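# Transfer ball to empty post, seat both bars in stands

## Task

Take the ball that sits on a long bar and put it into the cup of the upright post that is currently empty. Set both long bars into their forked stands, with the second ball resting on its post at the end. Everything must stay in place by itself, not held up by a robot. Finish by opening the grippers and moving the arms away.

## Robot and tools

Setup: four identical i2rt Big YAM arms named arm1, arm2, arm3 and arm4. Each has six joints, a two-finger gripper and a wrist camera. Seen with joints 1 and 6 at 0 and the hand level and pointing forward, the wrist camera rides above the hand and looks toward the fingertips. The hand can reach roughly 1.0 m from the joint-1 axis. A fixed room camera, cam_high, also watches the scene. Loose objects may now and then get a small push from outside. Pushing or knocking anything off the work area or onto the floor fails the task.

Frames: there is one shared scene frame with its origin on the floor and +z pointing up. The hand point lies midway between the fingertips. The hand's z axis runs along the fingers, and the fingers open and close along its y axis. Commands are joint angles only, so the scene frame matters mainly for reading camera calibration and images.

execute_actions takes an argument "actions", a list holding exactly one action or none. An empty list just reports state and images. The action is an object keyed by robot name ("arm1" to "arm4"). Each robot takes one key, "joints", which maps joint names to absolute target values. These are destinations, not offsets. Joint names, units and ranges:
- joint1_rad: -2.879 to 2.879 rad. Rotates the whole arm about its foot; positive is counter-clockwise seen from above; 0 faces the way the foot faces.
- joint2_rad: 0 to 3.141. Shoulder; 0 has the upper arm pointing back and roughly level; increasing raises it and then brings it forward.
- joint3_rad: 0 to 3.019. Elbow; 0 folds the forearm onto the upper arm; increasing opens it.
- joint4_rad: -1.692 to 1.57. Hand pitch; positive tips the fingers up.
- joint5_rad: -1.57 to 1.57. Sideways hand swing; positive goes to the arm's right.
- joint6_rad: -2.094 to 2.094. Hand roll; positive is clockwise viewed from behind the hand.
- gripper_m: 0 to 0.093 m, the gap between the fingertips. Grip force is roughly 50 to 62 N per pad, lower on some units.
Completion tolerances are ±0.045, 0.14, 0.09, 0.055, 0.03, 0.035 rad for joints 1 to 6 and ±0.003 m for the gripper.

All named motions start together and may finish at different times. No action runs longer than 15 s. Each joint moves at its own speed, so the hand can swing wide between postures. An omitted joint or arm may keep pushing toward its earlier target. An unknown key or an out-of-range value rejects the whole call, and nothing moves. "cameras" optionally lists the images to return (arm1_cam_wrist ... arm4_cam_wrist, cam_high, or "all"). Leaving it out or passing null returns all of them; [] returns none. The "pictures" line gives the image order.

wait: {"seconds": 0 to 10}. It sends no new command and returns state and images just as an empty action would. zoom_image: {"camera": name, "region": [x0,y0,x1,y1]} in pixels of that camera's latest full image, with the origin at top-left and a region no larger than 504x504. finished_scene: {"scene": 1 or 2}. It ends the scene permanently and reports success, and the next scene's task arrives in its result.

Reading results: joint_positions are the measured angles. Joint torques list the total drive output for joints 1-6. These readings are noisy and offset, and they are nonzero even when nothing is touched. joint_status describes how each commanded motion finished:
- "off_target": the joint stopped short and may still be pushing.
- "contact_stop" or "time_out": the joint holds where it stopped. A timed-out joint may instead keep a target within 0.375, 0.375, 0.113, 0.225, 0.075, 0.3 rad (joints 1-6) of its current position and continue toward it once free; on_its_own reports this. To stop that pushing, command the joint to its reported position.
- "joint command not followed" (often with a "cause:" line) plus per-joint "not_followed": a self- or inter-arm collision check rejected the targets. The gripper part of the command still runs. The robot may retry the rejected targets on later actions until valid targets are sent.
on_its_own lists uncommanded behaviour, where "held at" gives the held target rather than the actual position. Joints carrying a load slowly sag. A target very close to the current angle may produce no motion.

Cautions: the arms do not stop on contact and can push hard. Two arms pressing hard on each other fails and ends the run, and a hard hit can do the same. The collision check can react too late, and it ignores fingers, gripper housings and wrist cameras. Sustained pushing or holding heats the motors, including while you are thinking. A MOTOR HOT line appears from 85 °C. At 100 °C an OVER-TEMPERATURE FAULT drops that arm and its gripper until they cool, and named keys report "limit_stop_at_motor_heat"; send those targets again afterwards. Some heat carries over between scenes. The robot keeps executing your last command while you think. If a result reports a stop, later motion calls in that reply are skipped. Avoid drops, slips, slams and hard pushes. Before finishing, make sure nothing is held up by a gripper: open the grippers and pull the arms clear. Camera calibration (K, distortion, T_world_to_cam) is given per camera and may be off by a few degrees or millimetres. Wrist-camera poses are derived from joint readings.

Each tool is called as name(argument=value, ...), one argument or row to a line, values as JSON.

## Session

execute_actions(
  actions=[],
)

Scene clock: 0.00 s.
Joint torques (N m, as the arm reports them, + toward a larger angle): no reading
arm1.joint_positions: joint1_rad=-0.068 joint2_rad=+0.631 joint3_rad=+1.346 joint4_rad=-1.449 joint5_rad=-0.021 joint6_rad=-0.394 gripper_m=+0.095
arm1.joint_status: not commanded
arm1.hand: x=+1.2242 y=+0.0041 z=+1.3148 quat_wxyz=(+0.078, -0.898, -0.168, +0.400) (m; scene frame)
arm2.joint_positions: joint1_rad=-0.246 joint2_rad=+0.540 joint3_rad=+1.392 joint4_rad=-1.339 joint5_rad=-0.277 joint6_rad=-0.390 gripper_m=+0.095
arm2.joint_status: not commanded
arm2.hand: x=-0.0020 y=+1.2562 z=+1.4110 quat_wxyz=(-0.334, -0.503, -0.683, +0.411) (m; scene frame)
arm3.joint_positions: joint1_rad=-0.492 joint2_rad=+0.482 joint3_rad=+1.333 joint4_rad=-1.322 joint5_rad=-0.003 joint6_rad=+0.446 gripper_m=+0.094
arm3.joint_status: not commanded
arm3.hand: x=-1.2864 y=-0.0937 z=+1.3263 quat_wxyz=(-0.522, -0.396, -0.755, +0.019) (m; scene frame)
arm4.joint_positions: joint1_rad=-0.404 joint2_rad=+0.454 joint3_rad=+1.408 joint4_rad=-1.473 joint5_rad=-0.168 joint6_rad=+0.204 gripper_m=+0.095
arm4.joint_status: not commanded
arm4.hand: x=+0.0407 y=-1.3155 z=+1.3679 quat_wxyz=(-0.348, +0.419, -0.751, -0.374) (m; scene frame)
pictures: arm1_cam_wrist, arm2_cam_wrist, arm3_cam_wrist, arm4_cam_wrist, cam_high
camera_calibration (this result's frames):
arm1_cam_wrist: T_world_to_cam=[[-0.228237, 0.930497, 0.286504, -0.101733], [0.941708, 0.285692, -0.17767, -0.912516], [-0.247173, 0.229252, -0.941461, 1.6647], [0, 0, 0, 1]] pos_world=[1.24757, -0.0262749, 1.43427]
arm2_cam_wrist: T_world_to_cam=[[-0.960351, -0.147763, 0.236415, -0.146237], [-0.242729, 0.860298, -0.448296, -0.441107], [-0.137146, -0.487906, -0.862055, 1.95108], [0, 0, 0, 1]] pos_world=[0.020074, 1.30982, 1.51876]
arm3_cam_wrist: T_world_to_cam=[[-0.620623, -0.691588, -0.369504, -0.375813], [-0.570091, 0.721528, -0.39293, -0.139359], [0.538353, -0.0332103, -0.842065, 1.93329], [0, 0, 0, 1]] pos_world=[-1.35347, -0.0951519, 1.43433]
arm4_cam_wrist: T_world_to_cam=[[0.889937, -0.359999, -0.280025, -0.121621], [-0.44866, -0.801344, -0.395667, -0.487115], [-0.0819563, 0.477755, -0.874662, 1.95091], [0, 0, 0, 1]] pos_world=[0.0495752, -1.36619, 1.47959]
Images, in order (width x height): arm1_cam_wrist 672x504, arm2_cam_wrist 672x504, arm3_cam_wrist 672x504, arm4_cam_wrist 672x504, cam_high 672x504.

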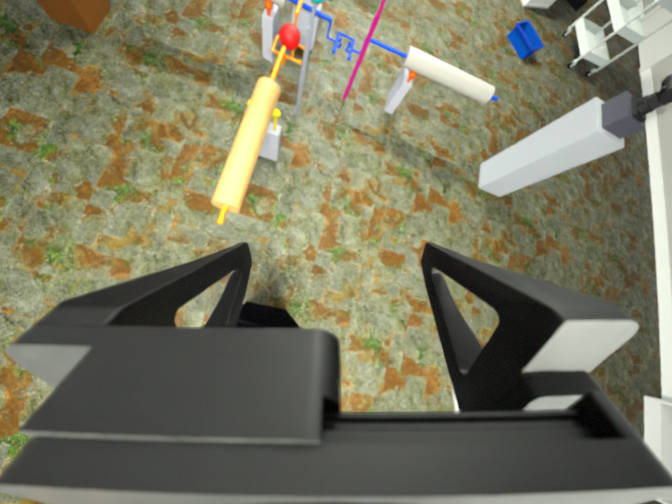

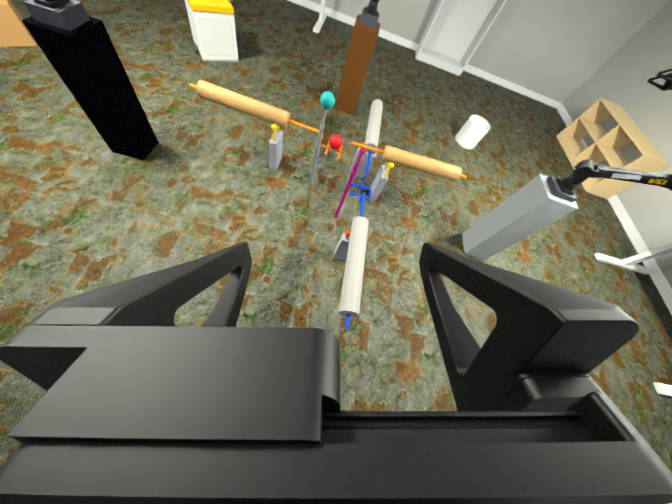

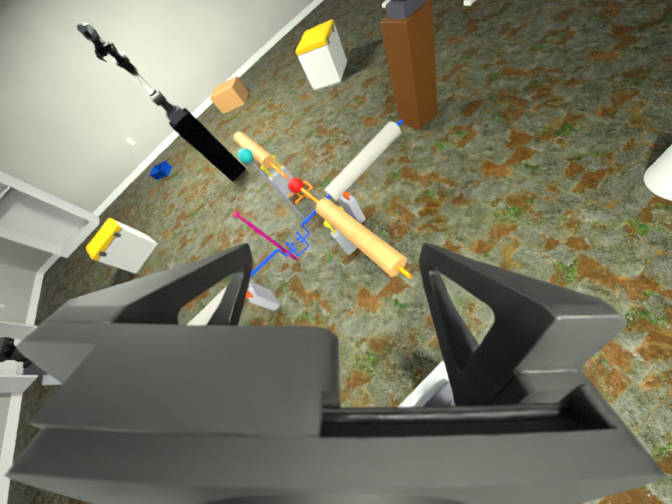

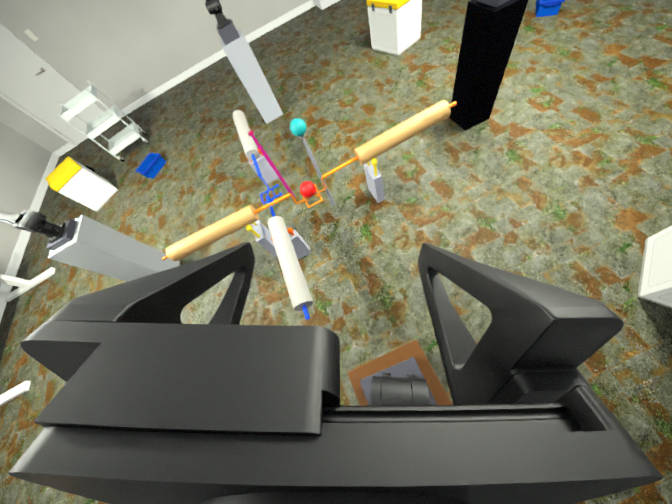

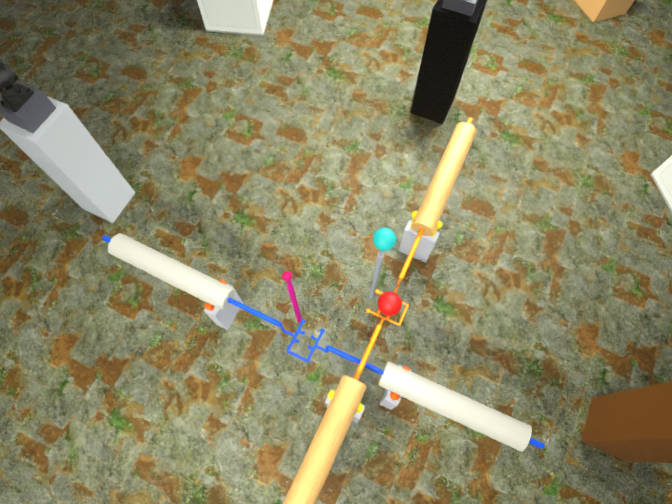

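execute_actions(
  actions=[
    {"arm1":{"joints":{"joint1_rad":0.53,"joint2_rad":2.3,"joint3_rad":1.28,"joint4_rad":-0.5,"joint5_rad":0,"joint6_rad":0.55}},"arm3":{"joints":{"joint1_rad":-0.56,"joint2_rad":2.2,"joint3_rad":1.21,"joint4_rad":-0.52,"joint5_rad":0,"joint6_rad":-0.56}},"arm2":{"joints":{"joint1_rad":-0.15,"joint2_rad":2.31,"joint3_rad":1.074,"joint4_rad":1.336,"joint5_rad":0,"joint6_rad":0}}},
  ],
)

Scene clock: 2.83 s.
Joint torques (N m, as the arm reports them, + toward a larger angle): arm1=[ -2.72 -18.6    5.38   0.9    0.19   0.17] | arm2=[  1.33 -17.74   5.52   3.33   0.15   0.18] | arm3=[ -0.79 -18.12   4.46   0.98  -0.01  -0.14] | arm4=[ 0.29  6.33  9.44  1.67 -0.12 -0.21]
arm1.joint_positions: joint1_rad=+0.537 joint2_rad=+2.302 joint3_rad=+1.267 joint4_rad=-0.510 joint5_rad=-0.001 joint6_rad=+0.539 gripper_m=+0.095
arm1.joint_status: all done
arm1.hand: x=+1.0063 y=-0.2843 z=+0.6133 quat_wxyz=(-0.007, -1.000, -0.016, +0.012) (m; scene frame)
arm2.joint_positions: joint1_rad=-0.153 joint2_rad=+2.300 joint3_rad=+1.076 joint4_rad=+1.309 joint5_rad=-0.003 joint6_rad=-0.011 gripper_m=+0.095
arm2.joint_status: all done
arm2.hand: x=-0.1163 y=+0.7604 z=+0.8878 quat_wxyz=(-0.475, -0.509, -0.438, +0.568) (m; scene frame)
arm3.joint_positions: joint1_rad=-0.556 joint2_rad=+2.199 joint3_rad=+1.201 joint4_rad=-0.528 joint5_rad=-0.002 joint6_rad=-0.547 gripper_m=+0.094
arm3.joint_status: all done
arm3.hand: x=-1.0190 y=-0.2866 z=+0.6149 quat_wxyz=(-0.019, -0.020, -1.000, +0.012) (m; scene frame)
arm4.joint_positions: joint1_rad=-0.404 joint2_rad=+0.454 joint3_rad=+1.408 joint4_rad=-1.473 joint5_rad=-0.168 joint6_rad=+0.204 gripper_m=+0.095
arm4.joint_status: not commanded
arm4.hand: x=+0.0407 y=-1.3155 z=+1.3679 quat_wxyz=(-0.348, +0.419, -0.751, -0.374) (m; scene frame)
pictures: arm1_cam_wrist, arm2_cam_wrist, arm3_cam_wrist, arm4_cam_wrist, cam_high
camera_calibration (this result's frames):
arm1_cam_wrist: T_world_to_cam=[[-0.034243, 0.999408, 0.00325693, 0.316004], [0.827288, 0.0265169, 0.561152, -1.16127], [0.560734, 0.02191, -0.827706, 0.074782], [0, 0, 0, 1]] pos_world=[0.929597, -0.286662, 0.71252]
arm2_cam_wrist: T_world_to_cam=[[-0.983958, 0.177289, 0.0198611, -0.263224], [0.0723271, 0.498211, -0.864034, 0.40418], [-0.163079, -0.848737, -0.503042, 1.19506], [0, 0, 0, 1]] pos_world=[-0.0933451, 0.859593, 0.95562]
arm3_cam_wrist: T_world_to_cam=[[-0.0244463, -0.99926, 0.0296965, -0.332332], [-0.834456, 0.0367551, 0.549847, -1.17258], [-0.550532, -0.0113387, -0.834737, 0.0760806], [0, 0, 0, 1]] pos_world=[-0.944708, -0.288125, 0.718118]
arm4_cam_wrist: T_world_to_cam=[[0.889937, -0.359999, -0.280025, -0.121621], [-0.44866, -0.801344, -0.395667, -0.487115], [-0.0819563, 0.477755, -0.874662, 1.95091], [0, 0, 0, 1]] pos_world=[0.0495752, -1.36619, 1.47959]
Images, in order (width x height): arm1_cam_wrist 672x504, arm2_cam_wrist 672x504, arm3_cam_wrist 672x504, arm4_cam_wrist 672x504, cam_high 672x504.

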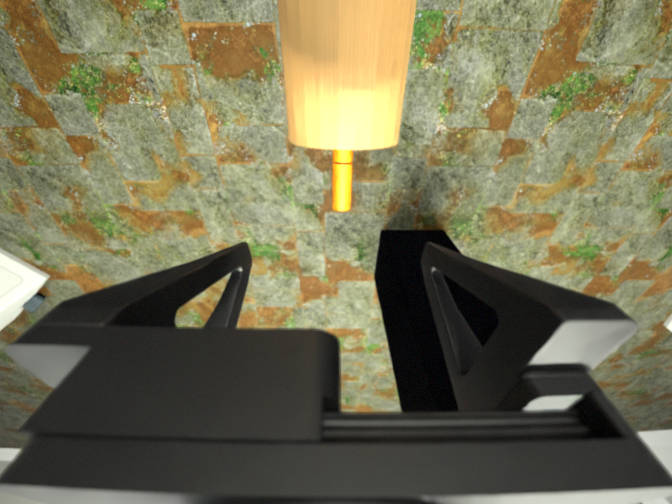

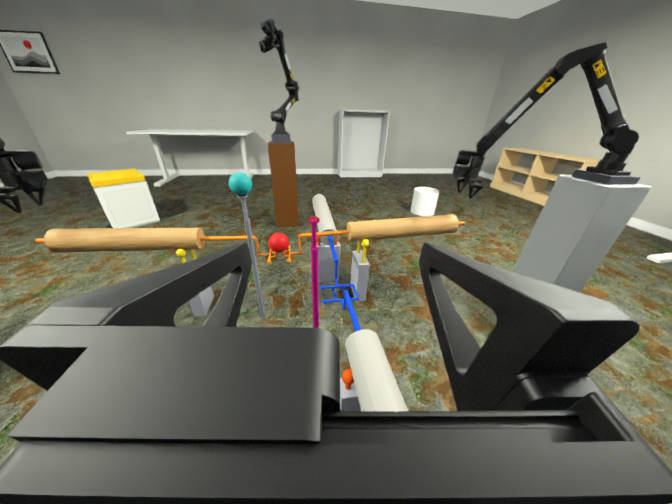

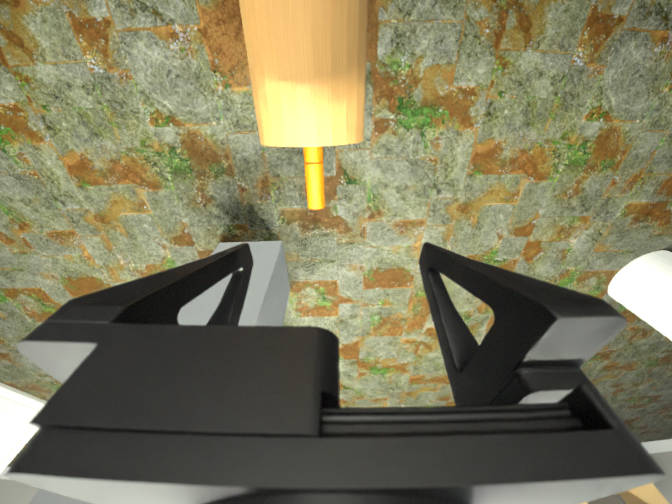

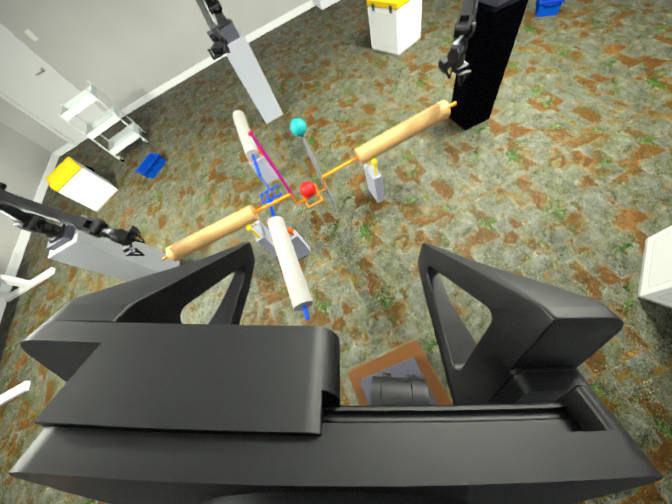

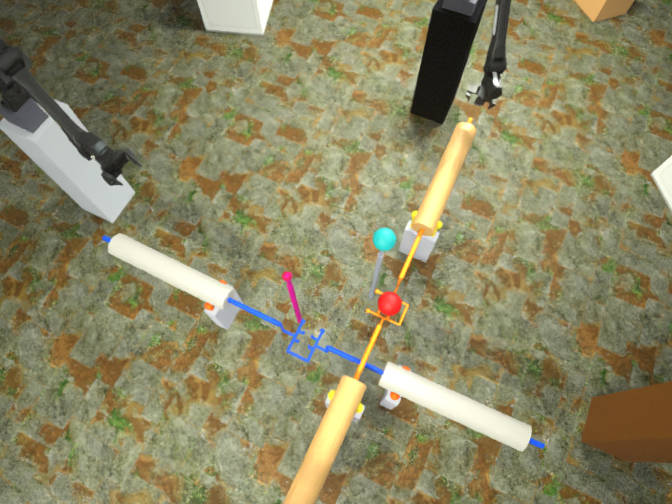

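execute_actions(
  actions=[
    {"arm1":{"joints":{"joint1_rad":0.537,"joint2_rad":2.5,"joint3_rad":1.30,"joint4_rad":-0.28,"joint6_rad":0.55}},"arm3":{"joints":{"joint1_rad":-0.535,"joint2_rad":2.40,"joint3_rad":1.21,"joint4_rad":-0.29,"joint6_rad":-0.54}}},
  ],
  cameras=["arm1_cam_wrist","arm3_cam_wrist"],
)

Scene clock: 4.23 s.
Joint torques (N m, as the arm reports them, + toward a larger angle): arm1=[ -2.04 -20.08   3.98   0.99   0.19   0.16] | arm2=[  1.25 -16.59   5.41   3.46   0.15   0.18] | arm3=[ -0.79 -19.18   3.04   1.22   0.02   0.02] | arm4=[ 0.24  6.36  9.44  1.66 -0.12 -0.21]
arm1.joint_positions: joint1_rad=+0.537 joint2_rad=+2.514 joint3_rad=+1.288 joint4_rad=-0.291 joint5_rad=-0.001 joint6_rad=+0.540 gripper_m=+0.095
arm1.joint_status: all done
arm1.hand: x=+1.0198 y=-0.2754 z=+0.5131 quat_wxyz=(-0.014, -0.999, -0.016, +0.024) (m; scene frame)
arm2.joint_positions: joint1_rad=-0.153 joint2_rad=+2.300 joint3_rad=+1.076 joint4_rad=+1.309 joint5_rad=-0.003 joint6_rad=-0.011 gripper_m=+0.095
arm2.joint_status: not commanded
arm2.hand: x=-0.1163 y=+0.7604 z=+0.8878 quat_wxyz=(-0.475, -0.509, -0.438, +0.568) (m; scene frame)
arm3.joint_positions: joint1_rad=-0.540 joint2_rad=+2.417 joint3_rad=+1.202 joint4_rad=-0.299 joint5_rad=-0.002 joint6_rad=-0.547 gripper_m=+0.094
arm3.joint_status: all done
arm3.hand: x=-1.0318 y=-0.2691 z=+0.5114 quat_wxyz=(-0.024, -0.012, -1.000, +0.015) (m; scene frame)
arm4.joint_positions: joint1_rad=-0.404 joint2_rad=+0.454 joint3_rad=+1.408 joint4_rad=-1.473 joint5_rad=-0.168 joint6_rad=+0.204 gripper_m=+0.095
arm4.joint_status: not commanded
arm4.hand: x=+0.0407 y=-1.3155 z=+1.3679 quat_wxyz=(-0.348, +0.419, -0.751, -0.374) (m; scene frame)
pictures: arm1_cam_wrist, arm3_cam_wrist
camera_calibration (this result's frames):
arm1_cam_wrist: T_world_to_cam=[[-0.0336272, 0.999376, -0.0108297, 0.314484], [0.840039, 0.0341332, 0.541452, -1.11722], [0.541484, 0.00911011, -0.840662, 0.0068636], [0, 0, 0, 1]] pos_world=[0.945362, -0.276216, 0.614094]
arm3_cam_wrist: T_world_to_cam=[[-0.00950174, -0.999315, 0.035779, -0.299772], [-0.84017, 0.0273809, 0.541632, -1.13125], [-0.54224, -0.024914, -0.839854, -0.00962396], [0, 0, 0, 1]] pos_world=[-0.958507, -0.268831, 0.615362]
Images, in order (width x height): arm1_cam_wrist 672x504, arm3_cam_wrist 672x504.

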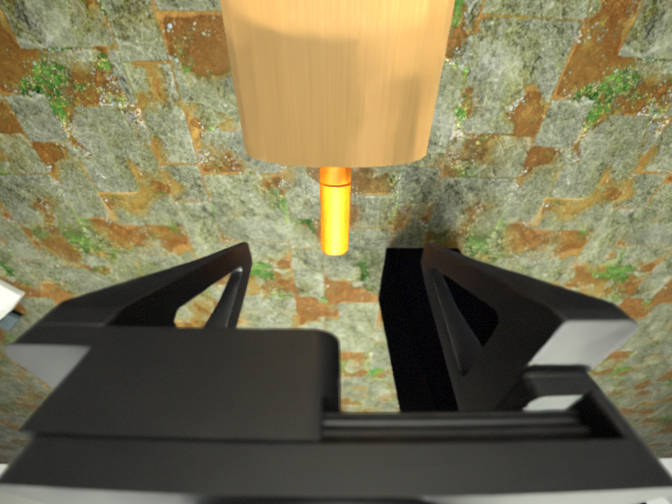

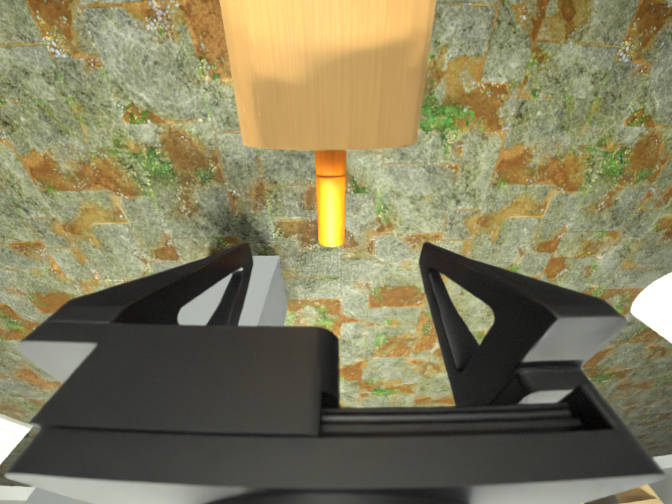

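execute_actions(
  actions=[
    {"arm1":{"joints":{"joint2_rad":2.69,"joint3_rad":1.36,"joint4_rad":-0.085}},"arm3":{"joints":{"joint2_rad":2.59,"joint3_rad":1.275,"joint4_rad":-0.11}}},
  ],
  cameras=["arm1_cam_wrist","arm3_cam_wrist"],
)

Scene clock: 5.57 s.
Joint torques (N m, as the arm reports them, + toward a larger angle): arm1=[ -2.24 -19.64   2.93   1.19   0.21   0.1 ] | arm2=[  0.37 -17.8    5.33   3.23   0.15   0.21] | arm3=[  0.34 -19.09   2.09   1.35  -0.02   0.04] | arm4=[ 0.28  6.33  9.44  1.67 -0.12 -0.21]
arm1.joint_positions: joint1_rad=+0.538 joint2_rad=+2.701 joint3_rad=+1.350 joint4_rad=-0.096 joint5_rad=-0.002 joint6_rad=+0.546 gripper_m=+0.095
arm1.joint_status: all done
arm1.hand: x=+1.0228 y=-0.2740 z=+0.4344 quat_wxyz=(-0.033, -0.998, -0.013, +0.053) (m; scene frame)
arm2.joint_positions: joint1_rad=-0.153 joint2_rad=+2.300 joint3_rad=+1.076 joint4_rad=+1.309 joint5_rad=-0.003 joint6_rad=-0.011 gripper_m=+0.095
arm2.joint_status: not commanded
arm2.hand: x=-0.1163 y=+0.7604 z=+0.8878 quat_wxyz=(-0.475, -0.509, -0.438, +0.568) (m; scene frame)
arm3.joint_positions: joint1_rad=-0.540 joint2_rad=+2.595 joint3_rad=+1.269 joint4_rad=-0.119 joint5_rad=-0.002 joint6_rad=-0.547 gripper_m=+0.094
arm3.joint_status: all done
arm3.hand: x=-1.0264 y=-0.2727 z=+0.4389 quat_wxyz=(-0.053, -0.012, -0.998, +0.033) (m; scene frame)
arm4.joint_positions: joint1_rad=-0.404 joint2_rad=+0.454 joint3_rad=+1.408 joint4_rad=-1.473 joint5_rad=-0.168 joint6_rad=+0.204 gripper_m=+0.095
arm4.joint_status: not commanded
arm4.hand: x=+0.0407 y=-1.3155 z=+1.3679 quat_wxyz=(-0.348, +0.419, -0.751, -0.374) (m; scene frame)
pictures: arm1_cam_wrist, arm3_cam_wrist
camera_calibration (this result's frames):
arm1_cam_wrist: T_world_to_cam=[[-0.0305919, 0.998394, -0.0476917, 0.324972], [0.870426, 0.0500653, 0.489748, -1.08146], [0.491349, -0.0265297, -0.870559, -0.00649766], [0, 0, 0, 1]] pos_world=[0.954466, -0.270478, 0.539485]
arm3_cam_wrist: T_world_to_cam=[[-0.0125652, -0.997311, 0.0722061, -0.319267], [-0.870008, 0.0464985, 0.490841, -1.09039], [-0.492878, -0.0566523, -0.868252, -0.0132546], [0, 0, 0, 1]] pos_world=[-0.959194, -0.268458, 0.546753]
Images, in order (width x height): arm1_cam_wrist 672x504, arm3_cam_wrist 672x504.

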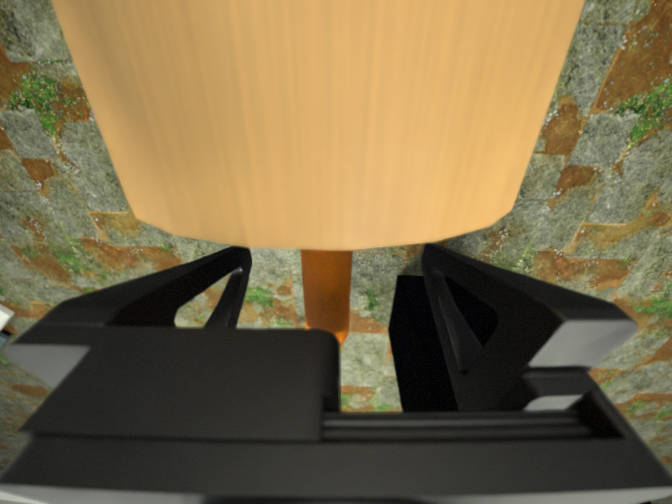

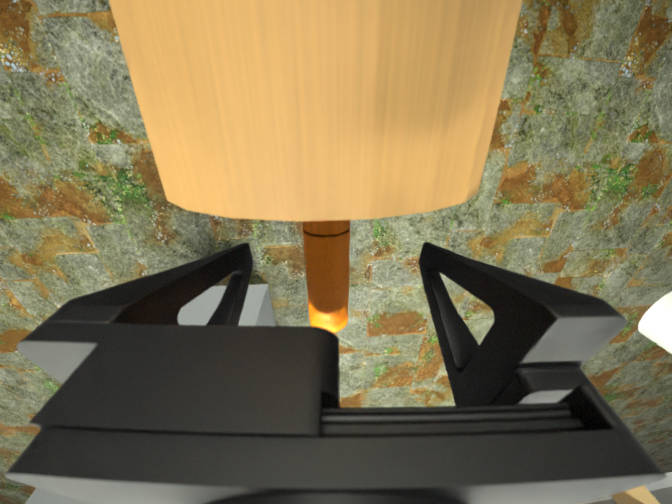

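execute_actions(
  actions=[
    {"arm1":{"joints":{"gripper_m":0.0}},"arm3":{"joints":{"gripper_m":0.0}}},
  ],
  cameras=[],
)

execute_actions(
  actions=[
    {"arm1":{"joints":{"joint2_rad":2.41,"joint3_rad":1.215,"joint4_rad":-0.255}},"arm3":{"joints":{"joint2_rad":2.31,"joint3_rad":1.15,"joint4_rad":-0.29}}},
  ],
  cameras=[],
)

execute_actions(
  actions=[
    {"arm1":{"joints":{"joint2_rad":2.0,"joint3_rad":1.14,"joint4_rad":-0.575}},"arm3":{"joints":{"joint2_rad":1.91,"joint3_rad":1.12,"joint4_rad":-0.645}}},
  ],
  cameras=[],
)

execute_actions(
  actions=[
    {"arm1":{"joints":{"joint2_rad":1.685,"joint3_rad":1.31,"joint4_rad":-1.055}},"arm3":{"joints":{"joint2_rad":1.628,"joint3_rad":1.34,"joint4_rad":-1.14}}},
  ],
  cameras=[],
)

execute_actions(
  actions=[
    {"arm1":{"joints":{"joint2_rad":1.615,"joint3_rad":1.53,"joint4_rad":-1.335}},"arm3":{"joints":{"joint2_rad":1.583,"joint3_rad":1.59,"joint4_rad":-1.425}}},
  ],
  cameras=["arm2_cam_wrist","cam_high"],
)

Scene clock: 6.53 s.
Joint torques (N m, as the arm reports them, + toward a larger angle): arm1=[ -2.34 -19.53   2.87   1.     0.43   0.02] | arm2=[  1.14 -17.58   5.37   3.26   0.13   0.17] | arm3=[ -0.04 -19.78   2.08   1.42   0.05   0.06] | arm4=[ 0.27  6.36  9.44  1.67 -0.12 -0.21]
arm1.joint_positions: joint1_rad=+0.542 joint2_rad=+2.700 joint3_rad=+1.351 joint4_rad=-0.093 joint5_rad=-0.007 joint6_rad=+0.554 gripper_m=+0.018
arm1.joint_status: gripper_m off_target (ended at +0.018, target +0.000)
arm1.hand: x=+1.0230 y=-0.2779 z=+0.4348 quat_wxyz=(-0.037, -0.998, -0.012, +0.054) (m; scene frame)
arm2.joint_positions: joint1_rad=-0.153 joint2_rad=+2.300 joint3_rad=+1.076 joint4_rad=+1.309 joint5_rad=-0.003 joint6_rad=-0.011 gripper_m=+0.095
arm2.joint_status: not commanded
arm2.hand: x=-0.1163 y=+0.7604 z=+0.8878 quat_wxyz=(-0.475, -0.509, -0.438, +0.568) (m; scene frame)
arm3.joint_positions: joint1_rad=-0.535 joint2_rad=+2.595 joint3_rad=+1.267 joint4_rad=-0.119 joint5_rad=-0.004 joint6_rad=-0.548 gripper_m=+0.018
arm3.joint_status: gripper_m off_target (ended at +0.018, target +0.000)
arm3.hand: x=-1.0256 y=-0.2696 z=+0.4387 quat_wxyz=(-0.053, -0.009, -0.998, +0.031) (m; scene frame)
arm4.joint_positions: joint1_rad=-0.404 joint2_rad=+0.454 joint3_rad=+1.408 joint4_rad=-1.473 joint5_rad=-0.168 joint6_rad=+0.204 gripper_m=+0.095
arm4.joint_status: not commanded
arm4.hand: x=+0.0407 y=-1.3155 z=+1.3679 quat_wxyz=(-0.348, +0.419, -0.751, -0.374) (m; scene frame)
pictures: none
No camera images: the call's "cameras" was empty. Leave "cameras" out to get every camera's image.

Scene clock: 7.60 s.
Joint torques (N m, as the arm reports them, + toward a larger angle): arm1=[ -2.22 -20.37   3.51   0.18   0.02   0.06] | arm2=[  1.12 -16.89   5.56   3.19   0.17   0.2 ] | arm3=[ -0.33 -21.01   2.4    0.38   0.32   0.03] | arm4=[ 0.28  6.36  9.45  1.67 -0.12 -0.2 ]
arm1.joint_positions: joint1_rad=+0.538 joint2_rad=+2.434 joint3_rad=+1.210 joint4_rad=-0.243 joint5_rad=+0.003 joint6_rad=+0.550 gripper_m=+0.018
arm1.joint_status: all done
arm1.hand: x=+1.0208 y=-0.2746 z=+0.5418 quat_wxyz=(-0.026, -0.999, -0.011, +0.046) (m; scene frame)
arm2.joint_positions: joint1_rad=-0.153 joint2_rad=+2.300 joint3_rad=+1.076 joint4_rad=+1.309 joint5_rad=-0.003 joint6_rad=-0.011 gripper_m=+0.095
arm2.joint_status: not commanded
arm2.hand: x=-0.1163 y=+0.7604 z=+0.8878 quat_wxyz=(-0.475, -0.509, -0.438, +0.568) (m; scene frame)
arm3.joint_positions: joint1_rad=-0.534 joint2_rad=+2.350 joint3_rad=+1.147 joint4_rad=-0.277 joint5_rad=-0.010 joint6_rad=-0.542 gripper_m=+0.018
arm3.joint_status: all done
arm3.hand: x=-1.0309 y=-0.2644 z=+0.5349 quat_wxyz=(-0.041, -0.011, -0.999, +0.020) (m; scene frame)
arm4.joint_positions: joint1_rad=-0.404 joint2_rad=+0.454 joint3_rad=+1.408 joint4_rad=-1.473 joint5_rad=-0.168 joint6_rad=+0.204 gripper_m=+0.095
arm4.joint_status: not commanded
arm4.hand: x=+0.0407 y=-1.3155 z=+1.3679 quat_wxyz=(-0.348, +0.419, -0.751, -0.374) (m; scene frame)
pictures: none
No camera images: the call's "cameras" was empty. Leave "cameras" out to get every camera's image.

Scene clock: 8.80 s.
Joint torques (N m, as the arm reports them, + toward a larger angle): arm1=[ -2.55 -18.86   6.77   0.65   0.34  -0.01] | arm2=[  1.33 -16.81   5.62   3.3    0.11   0.16] | arm3=[ -0.29 -18.     5.76   0.99   0.01   0.07] | arm4=[ 0.28  6.32  9.45  1.67 -0.12 -0.21]
arm1.joint_positions: joint1_rad=+0.544 joint2_rad=+2.021 joint3_rad=+1.123 joint4_rad=-0.576 joint5_rad=-0.005 joint6_rad=+0.557 gripper_m=+0.018
arm1.joint_status: all done
arm1.hand: x=+1.0236 y=-0.2787 z=+0.7188 quat_wxyz=(-0.027, -0.999, -0.011, +0.040) (m; scene frame)
arm2.joint_positions: joint1_rad=-0.153 joint2_rad=+2.300 joint3_rad=+1.076 joint4_rad=+1.309 joint5_rad=-0.003 joint6_rad=-0.011 gripper_m=+0.095
arm2.joint_status: not commanded
arm2.hand: x=-0.1163 y=+0.7604 z=+0.8878 quat_wxyz=(-0.475, -0.509, -0.438, +0.568) (m; scene frame)
arm3.joint_positions: joint1_rad=-0.541 joint2_rad=+1.941 joint3_rad=+1.105 joint4_rad=-0.647 joint5_rad=-0.002 joint6_rad=-0.549 gripper_m=+0.018
arm3.joint_status: all done
arm3.hand: x=-1.0300 y=-0.2703 z=+0.7145 quat_wxyz=(-0.037, -0.011, -0.999, +0.023) (m; scene frame)
arm4.joint_positions: joint1_rad=-0.404 joint2_rad=+0.454 joint3_rad=+1.408 joint4_rad=-1.473 joint5_rad=-0.168 joint6_rad=+0.204 gripper_m=+0.095
arm4.joint_status: not commanded
arm4.hand: x=+0.0407 y=-1.3155 z=+1.3679 quat_wxyz=(-0.348, +0.419, -0.751, -0.374) (m; scene frame)
pictures: none
No camera images: the call's "cameras" was empty. Leave "cameras" out to get every camera's image.

Scene clock: 10.07 s.
Joint torques (N m, as the arm reports them, + toward a larger angle): arm1=[ -2.2  -16.37  11.36   0.09   0.18   0.05] | arm2=[  1.25 -17.39   5.56   3.39   0.12   0.17] | arm3=[ -0.32 -15.46   9.85   0.82   0.03   0.06] | arm4=[ 0.26  6.35  9.43  1.66 -0.12 -0.21]
arm1.joint_positions: joint1_rad=+0.537 joint2_rad=+1.699 joint3_rad=+1.262 joint4_rad=-1.041 joint5_rad=-0.001 joint6_rad=+0.552 gripper_m=+0.018
arm1.joint_status: all done
arm1.hand: x=+1.0243 y=-0.2737 z=+0.9114 quat_wxyz=(-0.024, -0.999, -0.010, +0.040) (m; scene frame)
arm2.joint_positions: joint1_rad=-0.153 joint2_rad=+2.300 joint3_rad=+1.076 joint4_rad=+1.309 joint5_rad=-0.003 joint6_rad=-0.011 gripper_m=+0.095
arm2.joint_status: not commanded
arm2.hand: x=-0.1163 y=+0.7604 z=+0.8878 quat_wxyz=(-0.475, -0.509, -0.438, +0.568) (m; scene frame)
arm3.joint_positions: joint1_rad=-0.535 joint2_rad=+1.645 joint3_rad=+1.287 joint4_rad=-1.134 joint5_rad=-0.002 joint6_rad=-0.545 gripper_m=+0.018
arm3.joint_status: all done
arm3.hand: x=-1.0322 y=-0.2653 z=+0.9085 quat_wxyz=(-0.034, -0.010, -0.999, +0.020) (m; scene frame)
arm4.joint_positions: joint1_rad=-0.404 joint2_rad=+0.454 joint3_rad=+1.408 joint4_rad=-1.473 joint5_rad=-0.168 joint6_rad=+0.204 gripper_m=+0.095
arm4.joint_status: not commanded
arm4.hand: x=+0.0407 y=-1.3155 z=+1.3679 quat_wxyz=(-0.348, +0.419, -0.751, -0.374) (m; scene frame)
pictures: none
No camera images: the call's "cameras" was empty. Leave "cameras" out to get every camera's image.

Scene clock: 11.33 s.
Joint torques (N m, as the arm reports them, + toward a larger angle): arm1=[ -2.83 -16.34  13.75   0.21   0.09  -0.02] | arm2=[  0.88 -17.04   5.45   3.18   0.16   0.15] | arm3=[  0.12 -18.2   12.24   0.65   0.04   0.06] | arm4=[ 0.26  6.32  9.44  1.66 -0.12 -0.21]
arm1.joint_positions: joint1_rad=+0.547 joint2_rad=+1.629 joint3_rad=+1.457 joint4_rad=-1.325 joint5_rad=+0.002 joint6_rad=+0.558 gripper_m=+0.018
arm1.joint_status: all done
arm1.hand: x=+1.0272 y=-0.2775 z=+1.0143 quat_wxyz=(-0.018, -0.999, -0.012, +0.032) (m; scene frame)
arm2.joint_positions: joint1_rad=-0.153 joint2_rad=+2.300 joint3_rad=+1.076 joint4_rad=+1.309 joint5_rad=-0.003 joint6_rad=-0.011 gripper_m=+0.095
arm2.joint_status: not commanded
arm2.hand: x=-0.1163 y=+0.7604 z=+0.8878 quat_wxyz=(-0.475, -0.509, -0.438, +0.568) (m; scene frame)
arm3.joint_positions: joint1_rad=-0.544 joint2_rad=+1.623 joint3_rad=+1.508 joint4_rad=-1.418 joint5_rad=-0.004 joint6_rad=-0.548 gripper_m=+0.018
arm3.joint_status: all done
arm3.hand: x=-1.0316 y=-0.2704 z=+0.9999 quat_wxyz=(-0.017, -0.013, -1.000, +0.009) (m; scene frame)
arm4.joint_positions: joint1_rad=-0.404 joint2_rad=+0.454 joint3_rad=+1.408 joint4_rad=-1.473 joint5_rad=-0.168 joint6_rad=+0.204 gripper_m=+0.095
arm4.joint_status: not commanded
arm4.hand: x=+0.0407 y=-1.3155 z=+1.3679 quat_wxyz=(-0.348, +0.419, -0.751, -0.374) (m; scene frame)
pictures: arm2_cam_wrist, cam_high
camera_calibration (this result's frames):
arm2_cam_wrist: T_world_to_cam=[[-0.983958, 0.177289, 0.0198611, -0.263224], [0.0723271, 0.498211, -0.864034, 0.40418], [-0.163079, -0.848737, -0.503042, 1.19506], [0, 0, 0, 1]] pos_world=[-0.0933451, 0.859593, 0.95562]
Images, in order (width x height): arm2_cam_wrist 672x504, cam_high 672x504.

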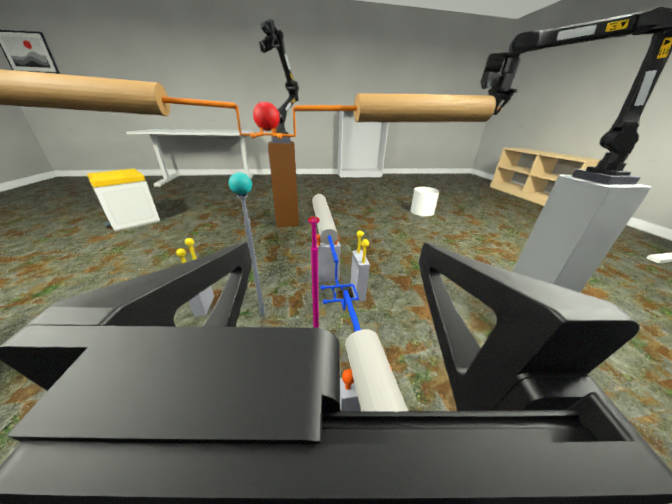

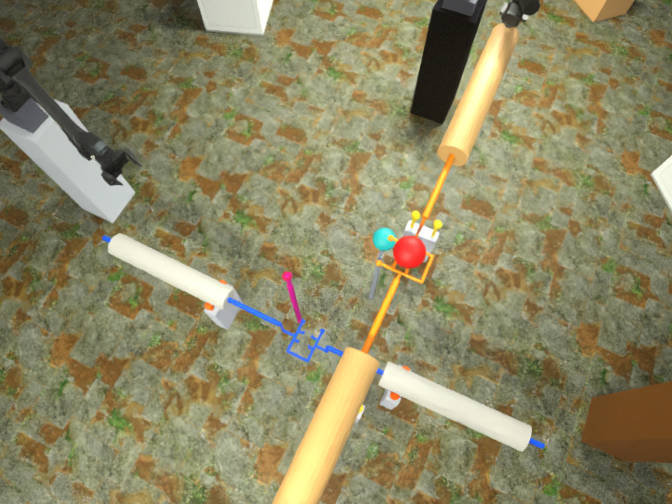

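execute_actions(
  actions=[
    {"arm1":{"joints":{"joint1_rad":0.268,"joint6_rad":0.28,"joint3_rad":1.52}},"arm3":{"joints":{"joint1_rad":-0.362,"joint6_rad":-0.368,"joint2_rad":1.30,"joint3_rad":1.285,"joint4_rad":-1.41}}},
  ],
  cameras=[],
)

execute_actions(
  actions=[
    {"arm1":{"joints":{"joint1_rad":0.023,"joint6_rad":0.035,"joint2_rad":1.68,"joint3_rad":1.64,"joint4_rad":-1.365}},"arm3":{"joints":{"joint1_rad":-0.067,"joint6_rad":-0.073,"joint2_rad":1.075,"joint3_rad":1.105,"joint4_rad":-1.45}}},
  ],
  cameras=[],
)

execute_actions(
  actions=[
    {"arm1":{"joints":{"joint1_rad":-0.183,"joint6_rad":-0.171,"joint2_rad":1.845,"joint3_rad":1.87,"joint4_rad":-1.427}},"arm3":{"joints":{"joint1_rad":0.376,"joint6_rad":0.37,"joint2_rad":0.96,"joint3_rad":1.035,"joint4_rad":-1.49}}},
  ],
  cameras=["arm2_cam_wrist","cam_high"],
)

Scene clock: 13.60 s.
Joint torques (N m, as the arm reports them, + toward a larger angle): arm1=[ -1.73 -16.41  13.07   0.38   0.07   0.13] | arm2=[  1.18 -16.65   5.52   3.39   0.17   0.19] | arm3=[ -1.8  -12.36   9.06   1.61  -0.01  -0.01] | arm4=[ 0.27  6.37  9.44  1.67 -0.12 -0.2 ]
arm1.joint_positions: joint1_rad=+0.264 joint2_rad=+1.629 joint3_rad=+1.457 joint4_rad=-1.329 joint5_rad=+0.002 joint6_rad=+0.274 gripper_m=+0.018
arm1.joint_status: all done
arm1.hand: x=+0.9676 y=-0.1480 z=+1.0145 quat_wxyz=(-0.008, -0.999, -0.013, +0.034) (m; scene frame)
arm2.joint_positions: joint1_rad=-0.153 joint2_rad=+2.300 joint3_rad=+1.076 joint4_rad=+1.309 joint5_rad=-0.003 joint6_rad=-0.011 gripper_m=+0.095
arm2.joint_status: not commanded
arm2.hand: x=-0.1163 y=+0.7604 z=+0.8878 quat_wxyz=(-0.475, -0.509, -0.438, +0.568) (m; scene frame)
arm3.joint_positions: joint1_rad=-0.354 joint2_rad=+1.323 joint3_rad=+1.253 joint4_rad=-1.436 joint5_rad=+0.000 joint6_rad=-0.368 gripper_m=+0.018
arm3.joint_status: all done
arm3.hand: x=-1.0870 y=-0.1473 z=+1.0264 quat_wxyz=(-0.030, -0.008, -0.999, +0.012) (m; scene frame)
arm4.joint_positions: joint1_rad=-0.404 joint2_rad=+0.454 joint3_rad=+1.408 joint4_rad=-1.473 joint5_rad=-0.168 joint6_rad=+0.204 gripper_m=+0.095
arm4.joint_status: not commanded
arm4.hand: x=+0.0407 y=-1.3155 z=+1.3679 quat_wxyz=(-0.348, +0.419, -0.751, -0.374) (m; scene frame)
pictures: none
No camera images: the call's "cameras" was empty. Leave "cameras" out to get every camera's image.

Scene clock: 14.87 s.
Joint torques (N m, as the arm reports them, + toward a larger angle): arm1=[ -1.73 -18.01  13.88   0.15   0.07   0.11] | arm2=[  0.84 -16.75   5.4    3.27   0.17   0.16] | arm3=[-1.18 -8.52  8.33  1.46  0.08 -0.02] | arm4=[ 0.3   6.32  9.45  1.67 -0.12 -0.21]
arm1.joint_positions: joint1_rad=+0.021 joint2_rad=+1.701 joint3_rad=+1.566 joint4_rad=-1.353 joint5_rad=+0.001 joint6_rad=+0.031 gripper_m=+0.018
arm1.joint_status: all done
arm1.hand: x=+0.9142 y=-0.0296 z=+1.0215 quat_wxyz=(-0.001, -0.999, -0.012, +0.042) (m; scene frame)
arm2.joint_positions: joint1_rad=-0.153 joint2_rad=+2.300 joint3_rad=+1.076 joint4_rad=+1.309 joint5_rad=-0.003 joint6_rad=-0.011 gripper_m=+0.095
arm2.joint_status: not commanded
arm2.hand: x=-0.1163 y=+0.7604 z=+0.8878 quat_wxyz=(-0.475, -0.509, -0.438, +0.568) (m; scene frame)
arm3.joint_positions: joint1_rad=-0.059 joint2_rad=+1.106 joint3_rad=+1.082 joint4_rad=-1.463 joint5_rad=-0.002 joint6_rad=-0.072 gripper_m=+0.018
arm3.joint_status: all done
arm3.hand: x=-1.1361 y=-0.0282 z=+1.0295 quat_wxyz=(-0.041, -0.009, -0.999, +0.003) (m; scene frame)
arm4.joint_positions: joint1_rad=-0.404 joint2_rad=+0.454 joint3_rad=+1.408 joint4_rad=-1.473 joint5_rad=-0.168 joint6_rad=+0.204 gripper_m=+0.095
arm4.joint_status: not commanded
arm4.hand: x=+0.0407 y=-1.3155 z=+1.3679 quat_wxyz=(-0.348, +0.419, -0.751, -0.374) (m; scene frame)
pictures: none
No camera images: the call's "cameras" was empty. Leave "cameras" out to get every camera's image.

Scene clock: 16.13 s.
Joint torques (N m, as the arm reports them, + toward a larger angle): arm1=[ -2.53 -21.33  13.44   0.07   0.05   0.05] | arm2=[  1.03 -17.5    5.32   3.38   0.16   0.16] | arm3=[ 0.6  -5.79  9.29  1.03 -0.01  0.07] | arm4=[ 0.26  6.32  9.45  1.66 -0.12 -0.21]
arm1.joint_positions: joint1_rad=-0.180 joint2_rad=+1.872 joint3_rad=+1.804 joint4_rad=-1.412 joint5_rad=+0.001 joint6_rad=-0.169 gripper_m=+0.018
arm1.joint_status: all done
arm1.hand: x=+0.8545 y=+0.0876 z=+1.0221 quat_wxyz=(+0.008, -0.999, -0.012, +0.046) (m; scene frame)
arm2.joint_positions: joint1_rad=-0.153 joint2_rad=+2.300 joint3_rad=+1.076 joint4_rad=+1.309 joint5_rad=-0.003 joint6_rad=-0.011 gripper_m=+0.095
arm2.joint_status: not commanded
arm2.hand: x=-0.1163 y=+0.7604 z=+0.8878 quat_wxyz=(-0.475, -0.509, -0.438, +0.568) (m; scene frame)
arm3.joint_positions: joint1_rad=+0.365 joint2_rad=+0.983 joint3_rad=+1.002 joint4_rad=-1.493 joint5_rad=+0.000 joint6_rad=+0.358 gripper_m=+0.018
arm3.joint_status: all done
arm3.hand: x=-1.1908 y=+0.0895 z=+1.0301 quat_wxyz=(-0.046, -0.012, -0.999, -0.016) (m; scene frame)
arm4.joint_positions: joint1_rad=-0.404 joint2_rad=+0.454 joint3_rad=+1.408 joint4_rad=-1.473 joint5_rad=-0.168 joint6_rad=+0.204 gripper_m=+0.095
arm4.joint_status: not commanded
arm4.hand: x=+0.0407 y=-1.3155 z=+1.3679 quat_wxyz=(-0.348, +0.419, -0.751, -0.374) (m; scene frame)
pictures: arm2_cam_wrist, cam_high
camera_calibration (this result's frames):
arm2_cam_wrist: T_world_to_cam=[[-0.983958, 0.177289, 0.0198611, -0.263224], [0.0723271, 0.498211, -0.864034, 0.40418], [-0.163079, -0.848737, -0.503042, 1.19506], [0, 0, 0, 1]] pos_world=[-0.0933451, 0.859593, 0.95562]
Images, in order (width x height): arm2_cam_wrist 672x504, cam_high 672x504.

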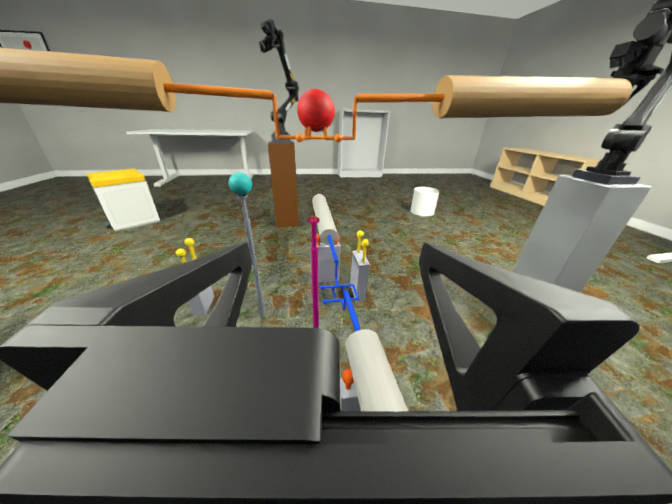

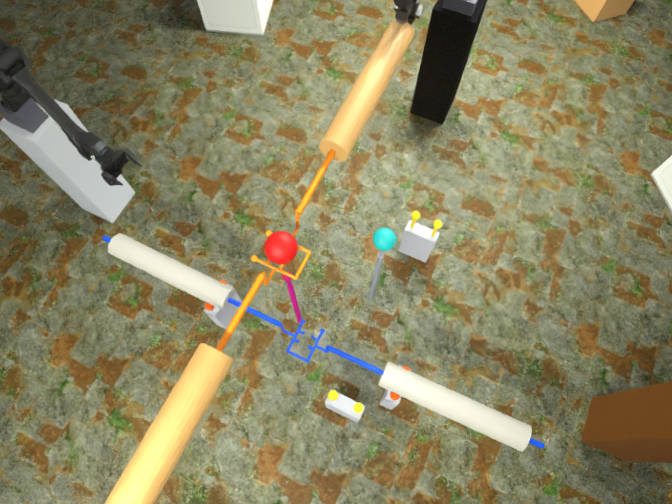

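execute_actions(
  actions=[
    {"arm1":{"joints":{"joint2_rad":1.945,"joint3_rad":1.56,"joint4_rad":-1.025}},"arm3":{"joints":{"joint2_rad":1.108,"joint3_rad":0.65,"joint4_rad":-0.975}},"arm2":{"joints":{"joint1_rad":-0.17,"joint2_rad":2.7,"joint3_rad":2.2,"joint4_rad":0.6}}},
  ],
  cameras=["arm2_cam_wrist","cam_high"],
)

zoom_image(
  camera="arm2_cam_wrist",
  region=[260, 180, 410, 310],
)

zoom_image(
  camera="cam_high",
  region=[240, 220, 340, 320],
)

Scene clock: 18.13 s.
Joint torques (N m, as the arm reports them, + toward a larger angle): arm1=[ -2.06 -24.01   9.35   0.61   0.1    0.05] | arm2=[  0.9  -23.14  12.48   1.45   0.18   0.17] | arm3=[-0.21 -6.32  7.24  1.85 -0.08  0.01] | arm4=[ 0.25  6.32  9.45  1.66 -0.12 -0.21]
arm1.joint_positions: joint1_rad=-0.181 joint2_rad=+1.997 joint3_rad=+1.539 joint4_rad=-1.025 joint5_rad=+0.000 joint6_rad=-0.169 gripper_m=+0.018
arm1.joint_status: all done
arm1.hand: x=+0.8523 y=+0.0887 z=+0.8544 quat_wxyz=(+0.007, -0.999, -0.011, +0.044) (m; scene frame)
arm2.joint_positions: joint1_rad=-0.166 joint2_rad=+2.666 joint3_rad=+2.175 joint4_rad=+0.620 joint5_rad=-0.003 joint6_rad=-0.011 gripper_m=+0.095
arm2.joint_status: all done
arm2.hand: x=-0.1731 y=+0.4964 z=+0.9573 quat_wxyz=(-0.481, -0.499, -0.424, +0.583) (m; scene frame)
arm3.joint_positions: joint1_rad=+0.372 joint2_rad=+1.127 joint3_rad=+0.632 joint4_rad=-1.000 joint5_rad=+0.002 joint6_rad=+0.363 gripper_m=+0.018
arm3.joint_status: all done
arm3.hand: x=-1.1904 y=+0.0913 z=+0.8591 quat_wxyz=(-0.036, -0.011, -0.999, -0.012) (m; scene frame)
arm4.joint_positions: joint1_rad=-0.404 joint2_rad=+0.454 joint3_rad=+1.408 joint4_rad=-1.473 joint5_rad=-0.168 joint6_rad=+0.204 gripper_m=+0.095
arm4.joint_status: not commanded
arm4.hand: x=+0.0407 y=-1.3155 z=+1.3679 quat_wxyz=(-0.348, +0.419, -0.751, -0.374) (m; scene frame)
pictures: arm2_cam_wrist, cam_high
camera_calibration (this result's frames):
arm2_cam_wrist: T_world_to_cam=[[-0.981527, 0.190358, 0.0192068, -0.279101], [0.0717151, 0.45912, -0.885475, 0.639761], [-0.177376, -0.86774, -0.464291, 0.966556], [0, 0, 0, 1]] pos_world=[-0.148382, 0.598121, 1.02062]
Images, in order (width x height): arm2_cam_wrist 672x504, cam_high 672x504.

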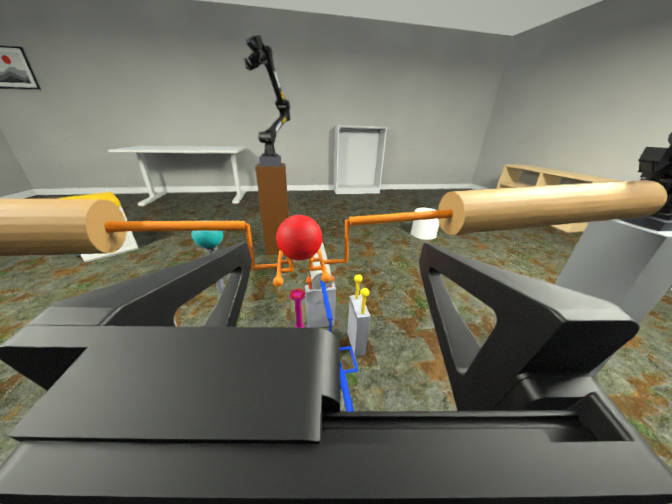

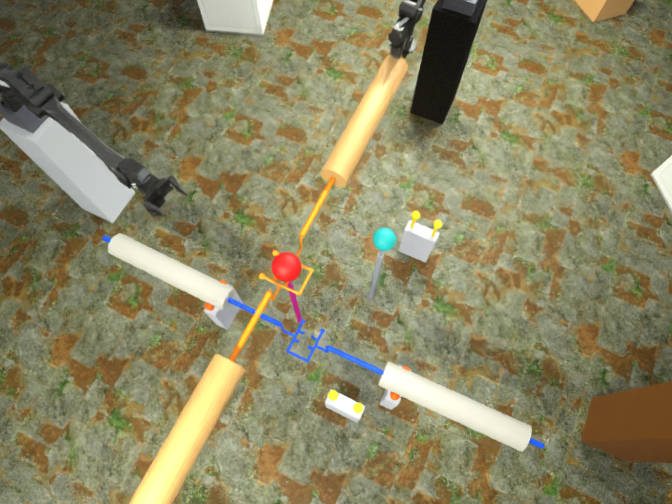

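Region (260, 180, 410, 310) of arm2_cam_wrist's 672x504 image, scaled by 3.360, with more detail than that image has; it fills the top 437 rows of this view, and the rest is white.

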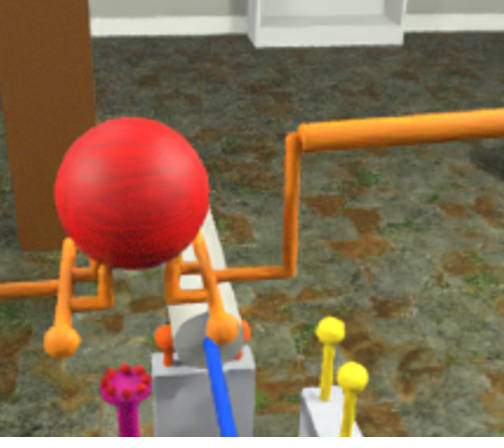

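Region (240, 220, 340, 320) of cam_high's 672x504 image, scaled by 5.040, with more detail than that image has.

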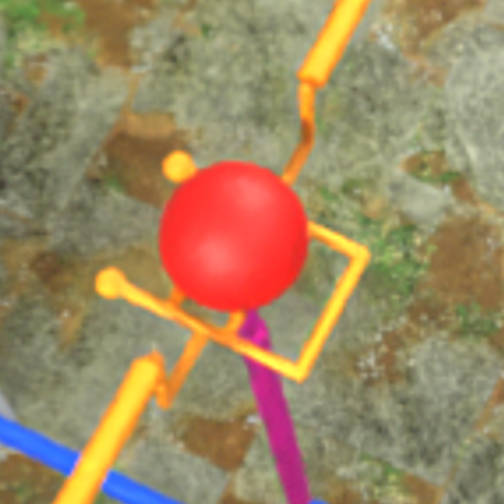

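execute_actions(
  actions=[
    {"arm1":{"joints":{"joint1_rad":-0.208,"joint6_rad":-0.195,"joint2_rad":2.0,"joint3_rad":1.495,"joint4_rad":-0.92}},"arm3":{"joints":{"joint1_rad":0.425,"joint6_rad":0.415,"joint2_rad":1.23,"joint3_rad":0.595,"joint4_rad":-0.81}}},
  ],
  cameras=["arm2_cam_wrist","cam_high"],
)

zoom_image(
  camera="arm2_cam_wrist",
  region=[240, 200, 370, 320],
)

zoom_image(
  camera="cam_high",
  region=[240, 220, 340, 320],
)

Scene clock: 19.63 s.
Joint torques (N m, as the arm reports them, + toward a larger angle): arm1=[ -2.7  -22.04   8.8    0.72   0.07  -0.04] | arm2=[  0.66 -23.31  12.38   1.41   0.14   0.24] | arm3=[ 0.32 -8.87  5.85  1.07 -0.15  0.07] | arm4=[ 0.26  6.34  9.44  1.66 -0.12 -0.21]
arm1.joint_positions: joint1_rad=-0.199 joint2_rad=+2.031 joint3_rad=+1.477 joint4_rad=-0.924 joint5_rad=+0.000 joint6_rad=-0.184 gripper_m=+0.018
arm1.joint_status: all done
arm1.hand: x=+0.8597 y=+0.0986 z=+0.8149 quat_wxyz=(+0.009, -0.999, -0.010, +0.047) (m; scene frame)
arm2.joint_positions: joint1_rad=-0.166 joint2_rad=+2.666 joint3_rad=+2.175 joint4_rad=+0.620 joint5_rad=-0.003 joint6_rad=-0.011 gripper_m=+0.095
arm2.joint_status: not commanded
arm2.hand: x=-0.1731 y=+0.4964 z=+0.9573 quat_wxyz=(-0.481, -0.499, -0.424, +0.583) (m; scene frame)
arm3.joint_positions: joint1_rad=+0.411 joint2_rad=+1.252 joint3_rad=+0.585 joint4_rad=-0.823 joint5_rad=+0.004 joint6_rad=+0.407 gripper_m=+0.018
arm3.joint_status: all done
arm3.hand: x=-1.1825 y=+0.1059 z=+0.8143 quat_wxyz=(-0.038, -0.013, -0.999, -0.014) (m; scene frame)
arm4.joint_positions: joint1_rad=-0.404 joint2_rad=+0.454 joint3_rad=+1.408 joint4_rad=-1.473 joint5_rad=-0.168 joint6_rad=+0.204 gripper_m=+0.095
arm4.joint_status: not commanded
arm4.hand: x=+0.0407 y=-1.3155 z=+1.3679 quat_wxyz=(-0.348, +0.419, -0.751, -0.374) (m; scene frame)
pictures: arm2_cam_wrist, cam_high
camera_calibration (this result's frames):
arm2_cam_wrist: T_world_to_cam=[[-0.981527, 0.190358, 0.0192068, -0.279101], [0.0717151, 0.45912, -0.885475, 0.639761], [-0.177376, -0.86774, -0.464291, 0.966556], [0, 0, 0, 1]] pos_world=[-0.148382, 0.598121, 1.02062]
Images, in order (width x height): arm2_cam_wrist 672x504, cam_high 672x504.

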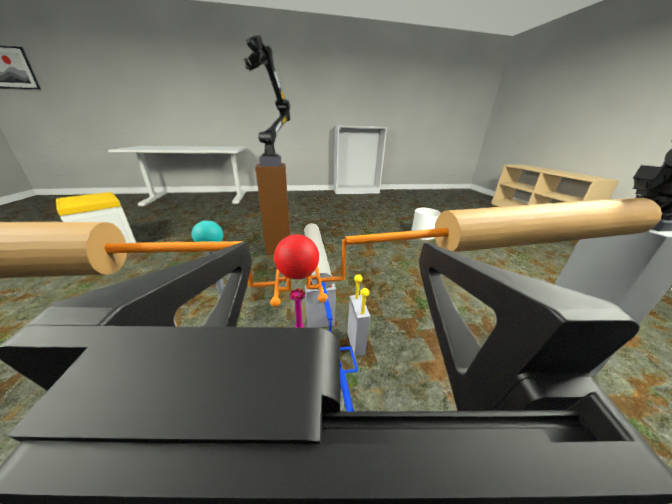

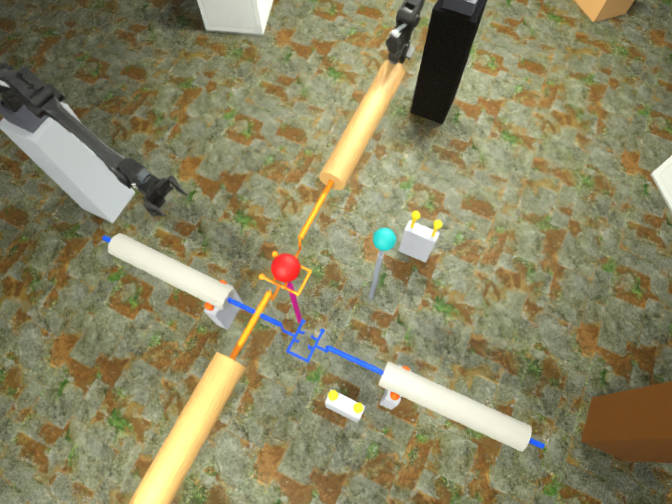

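Region (240, 200, 370, 320) of arm2_cam_wrist's 672x504 image, scaled by 3.877, with more detail than that image has; it fills the top 465 rows of this view, and the rest is white.

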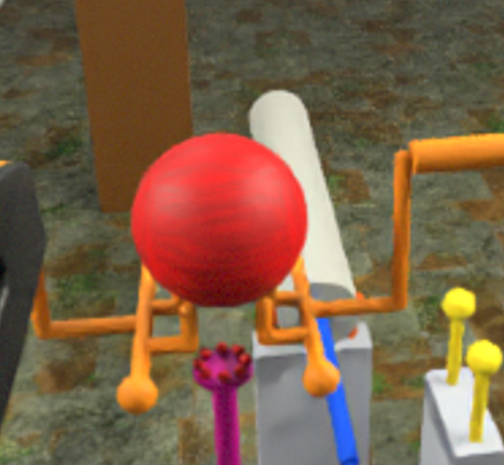

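Region (240, 220, 340, 320) of cam_high's 672x504 image, scaled by 5.040, with more detail than that image has.

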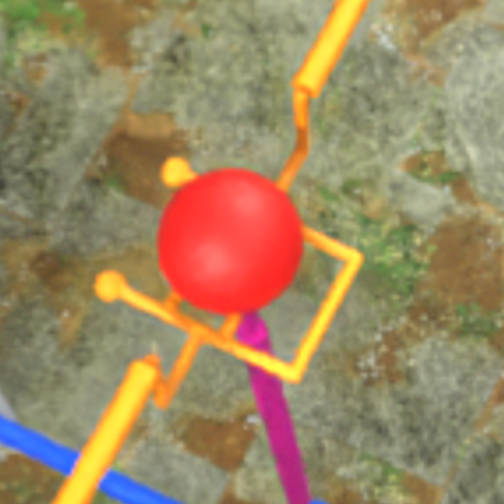

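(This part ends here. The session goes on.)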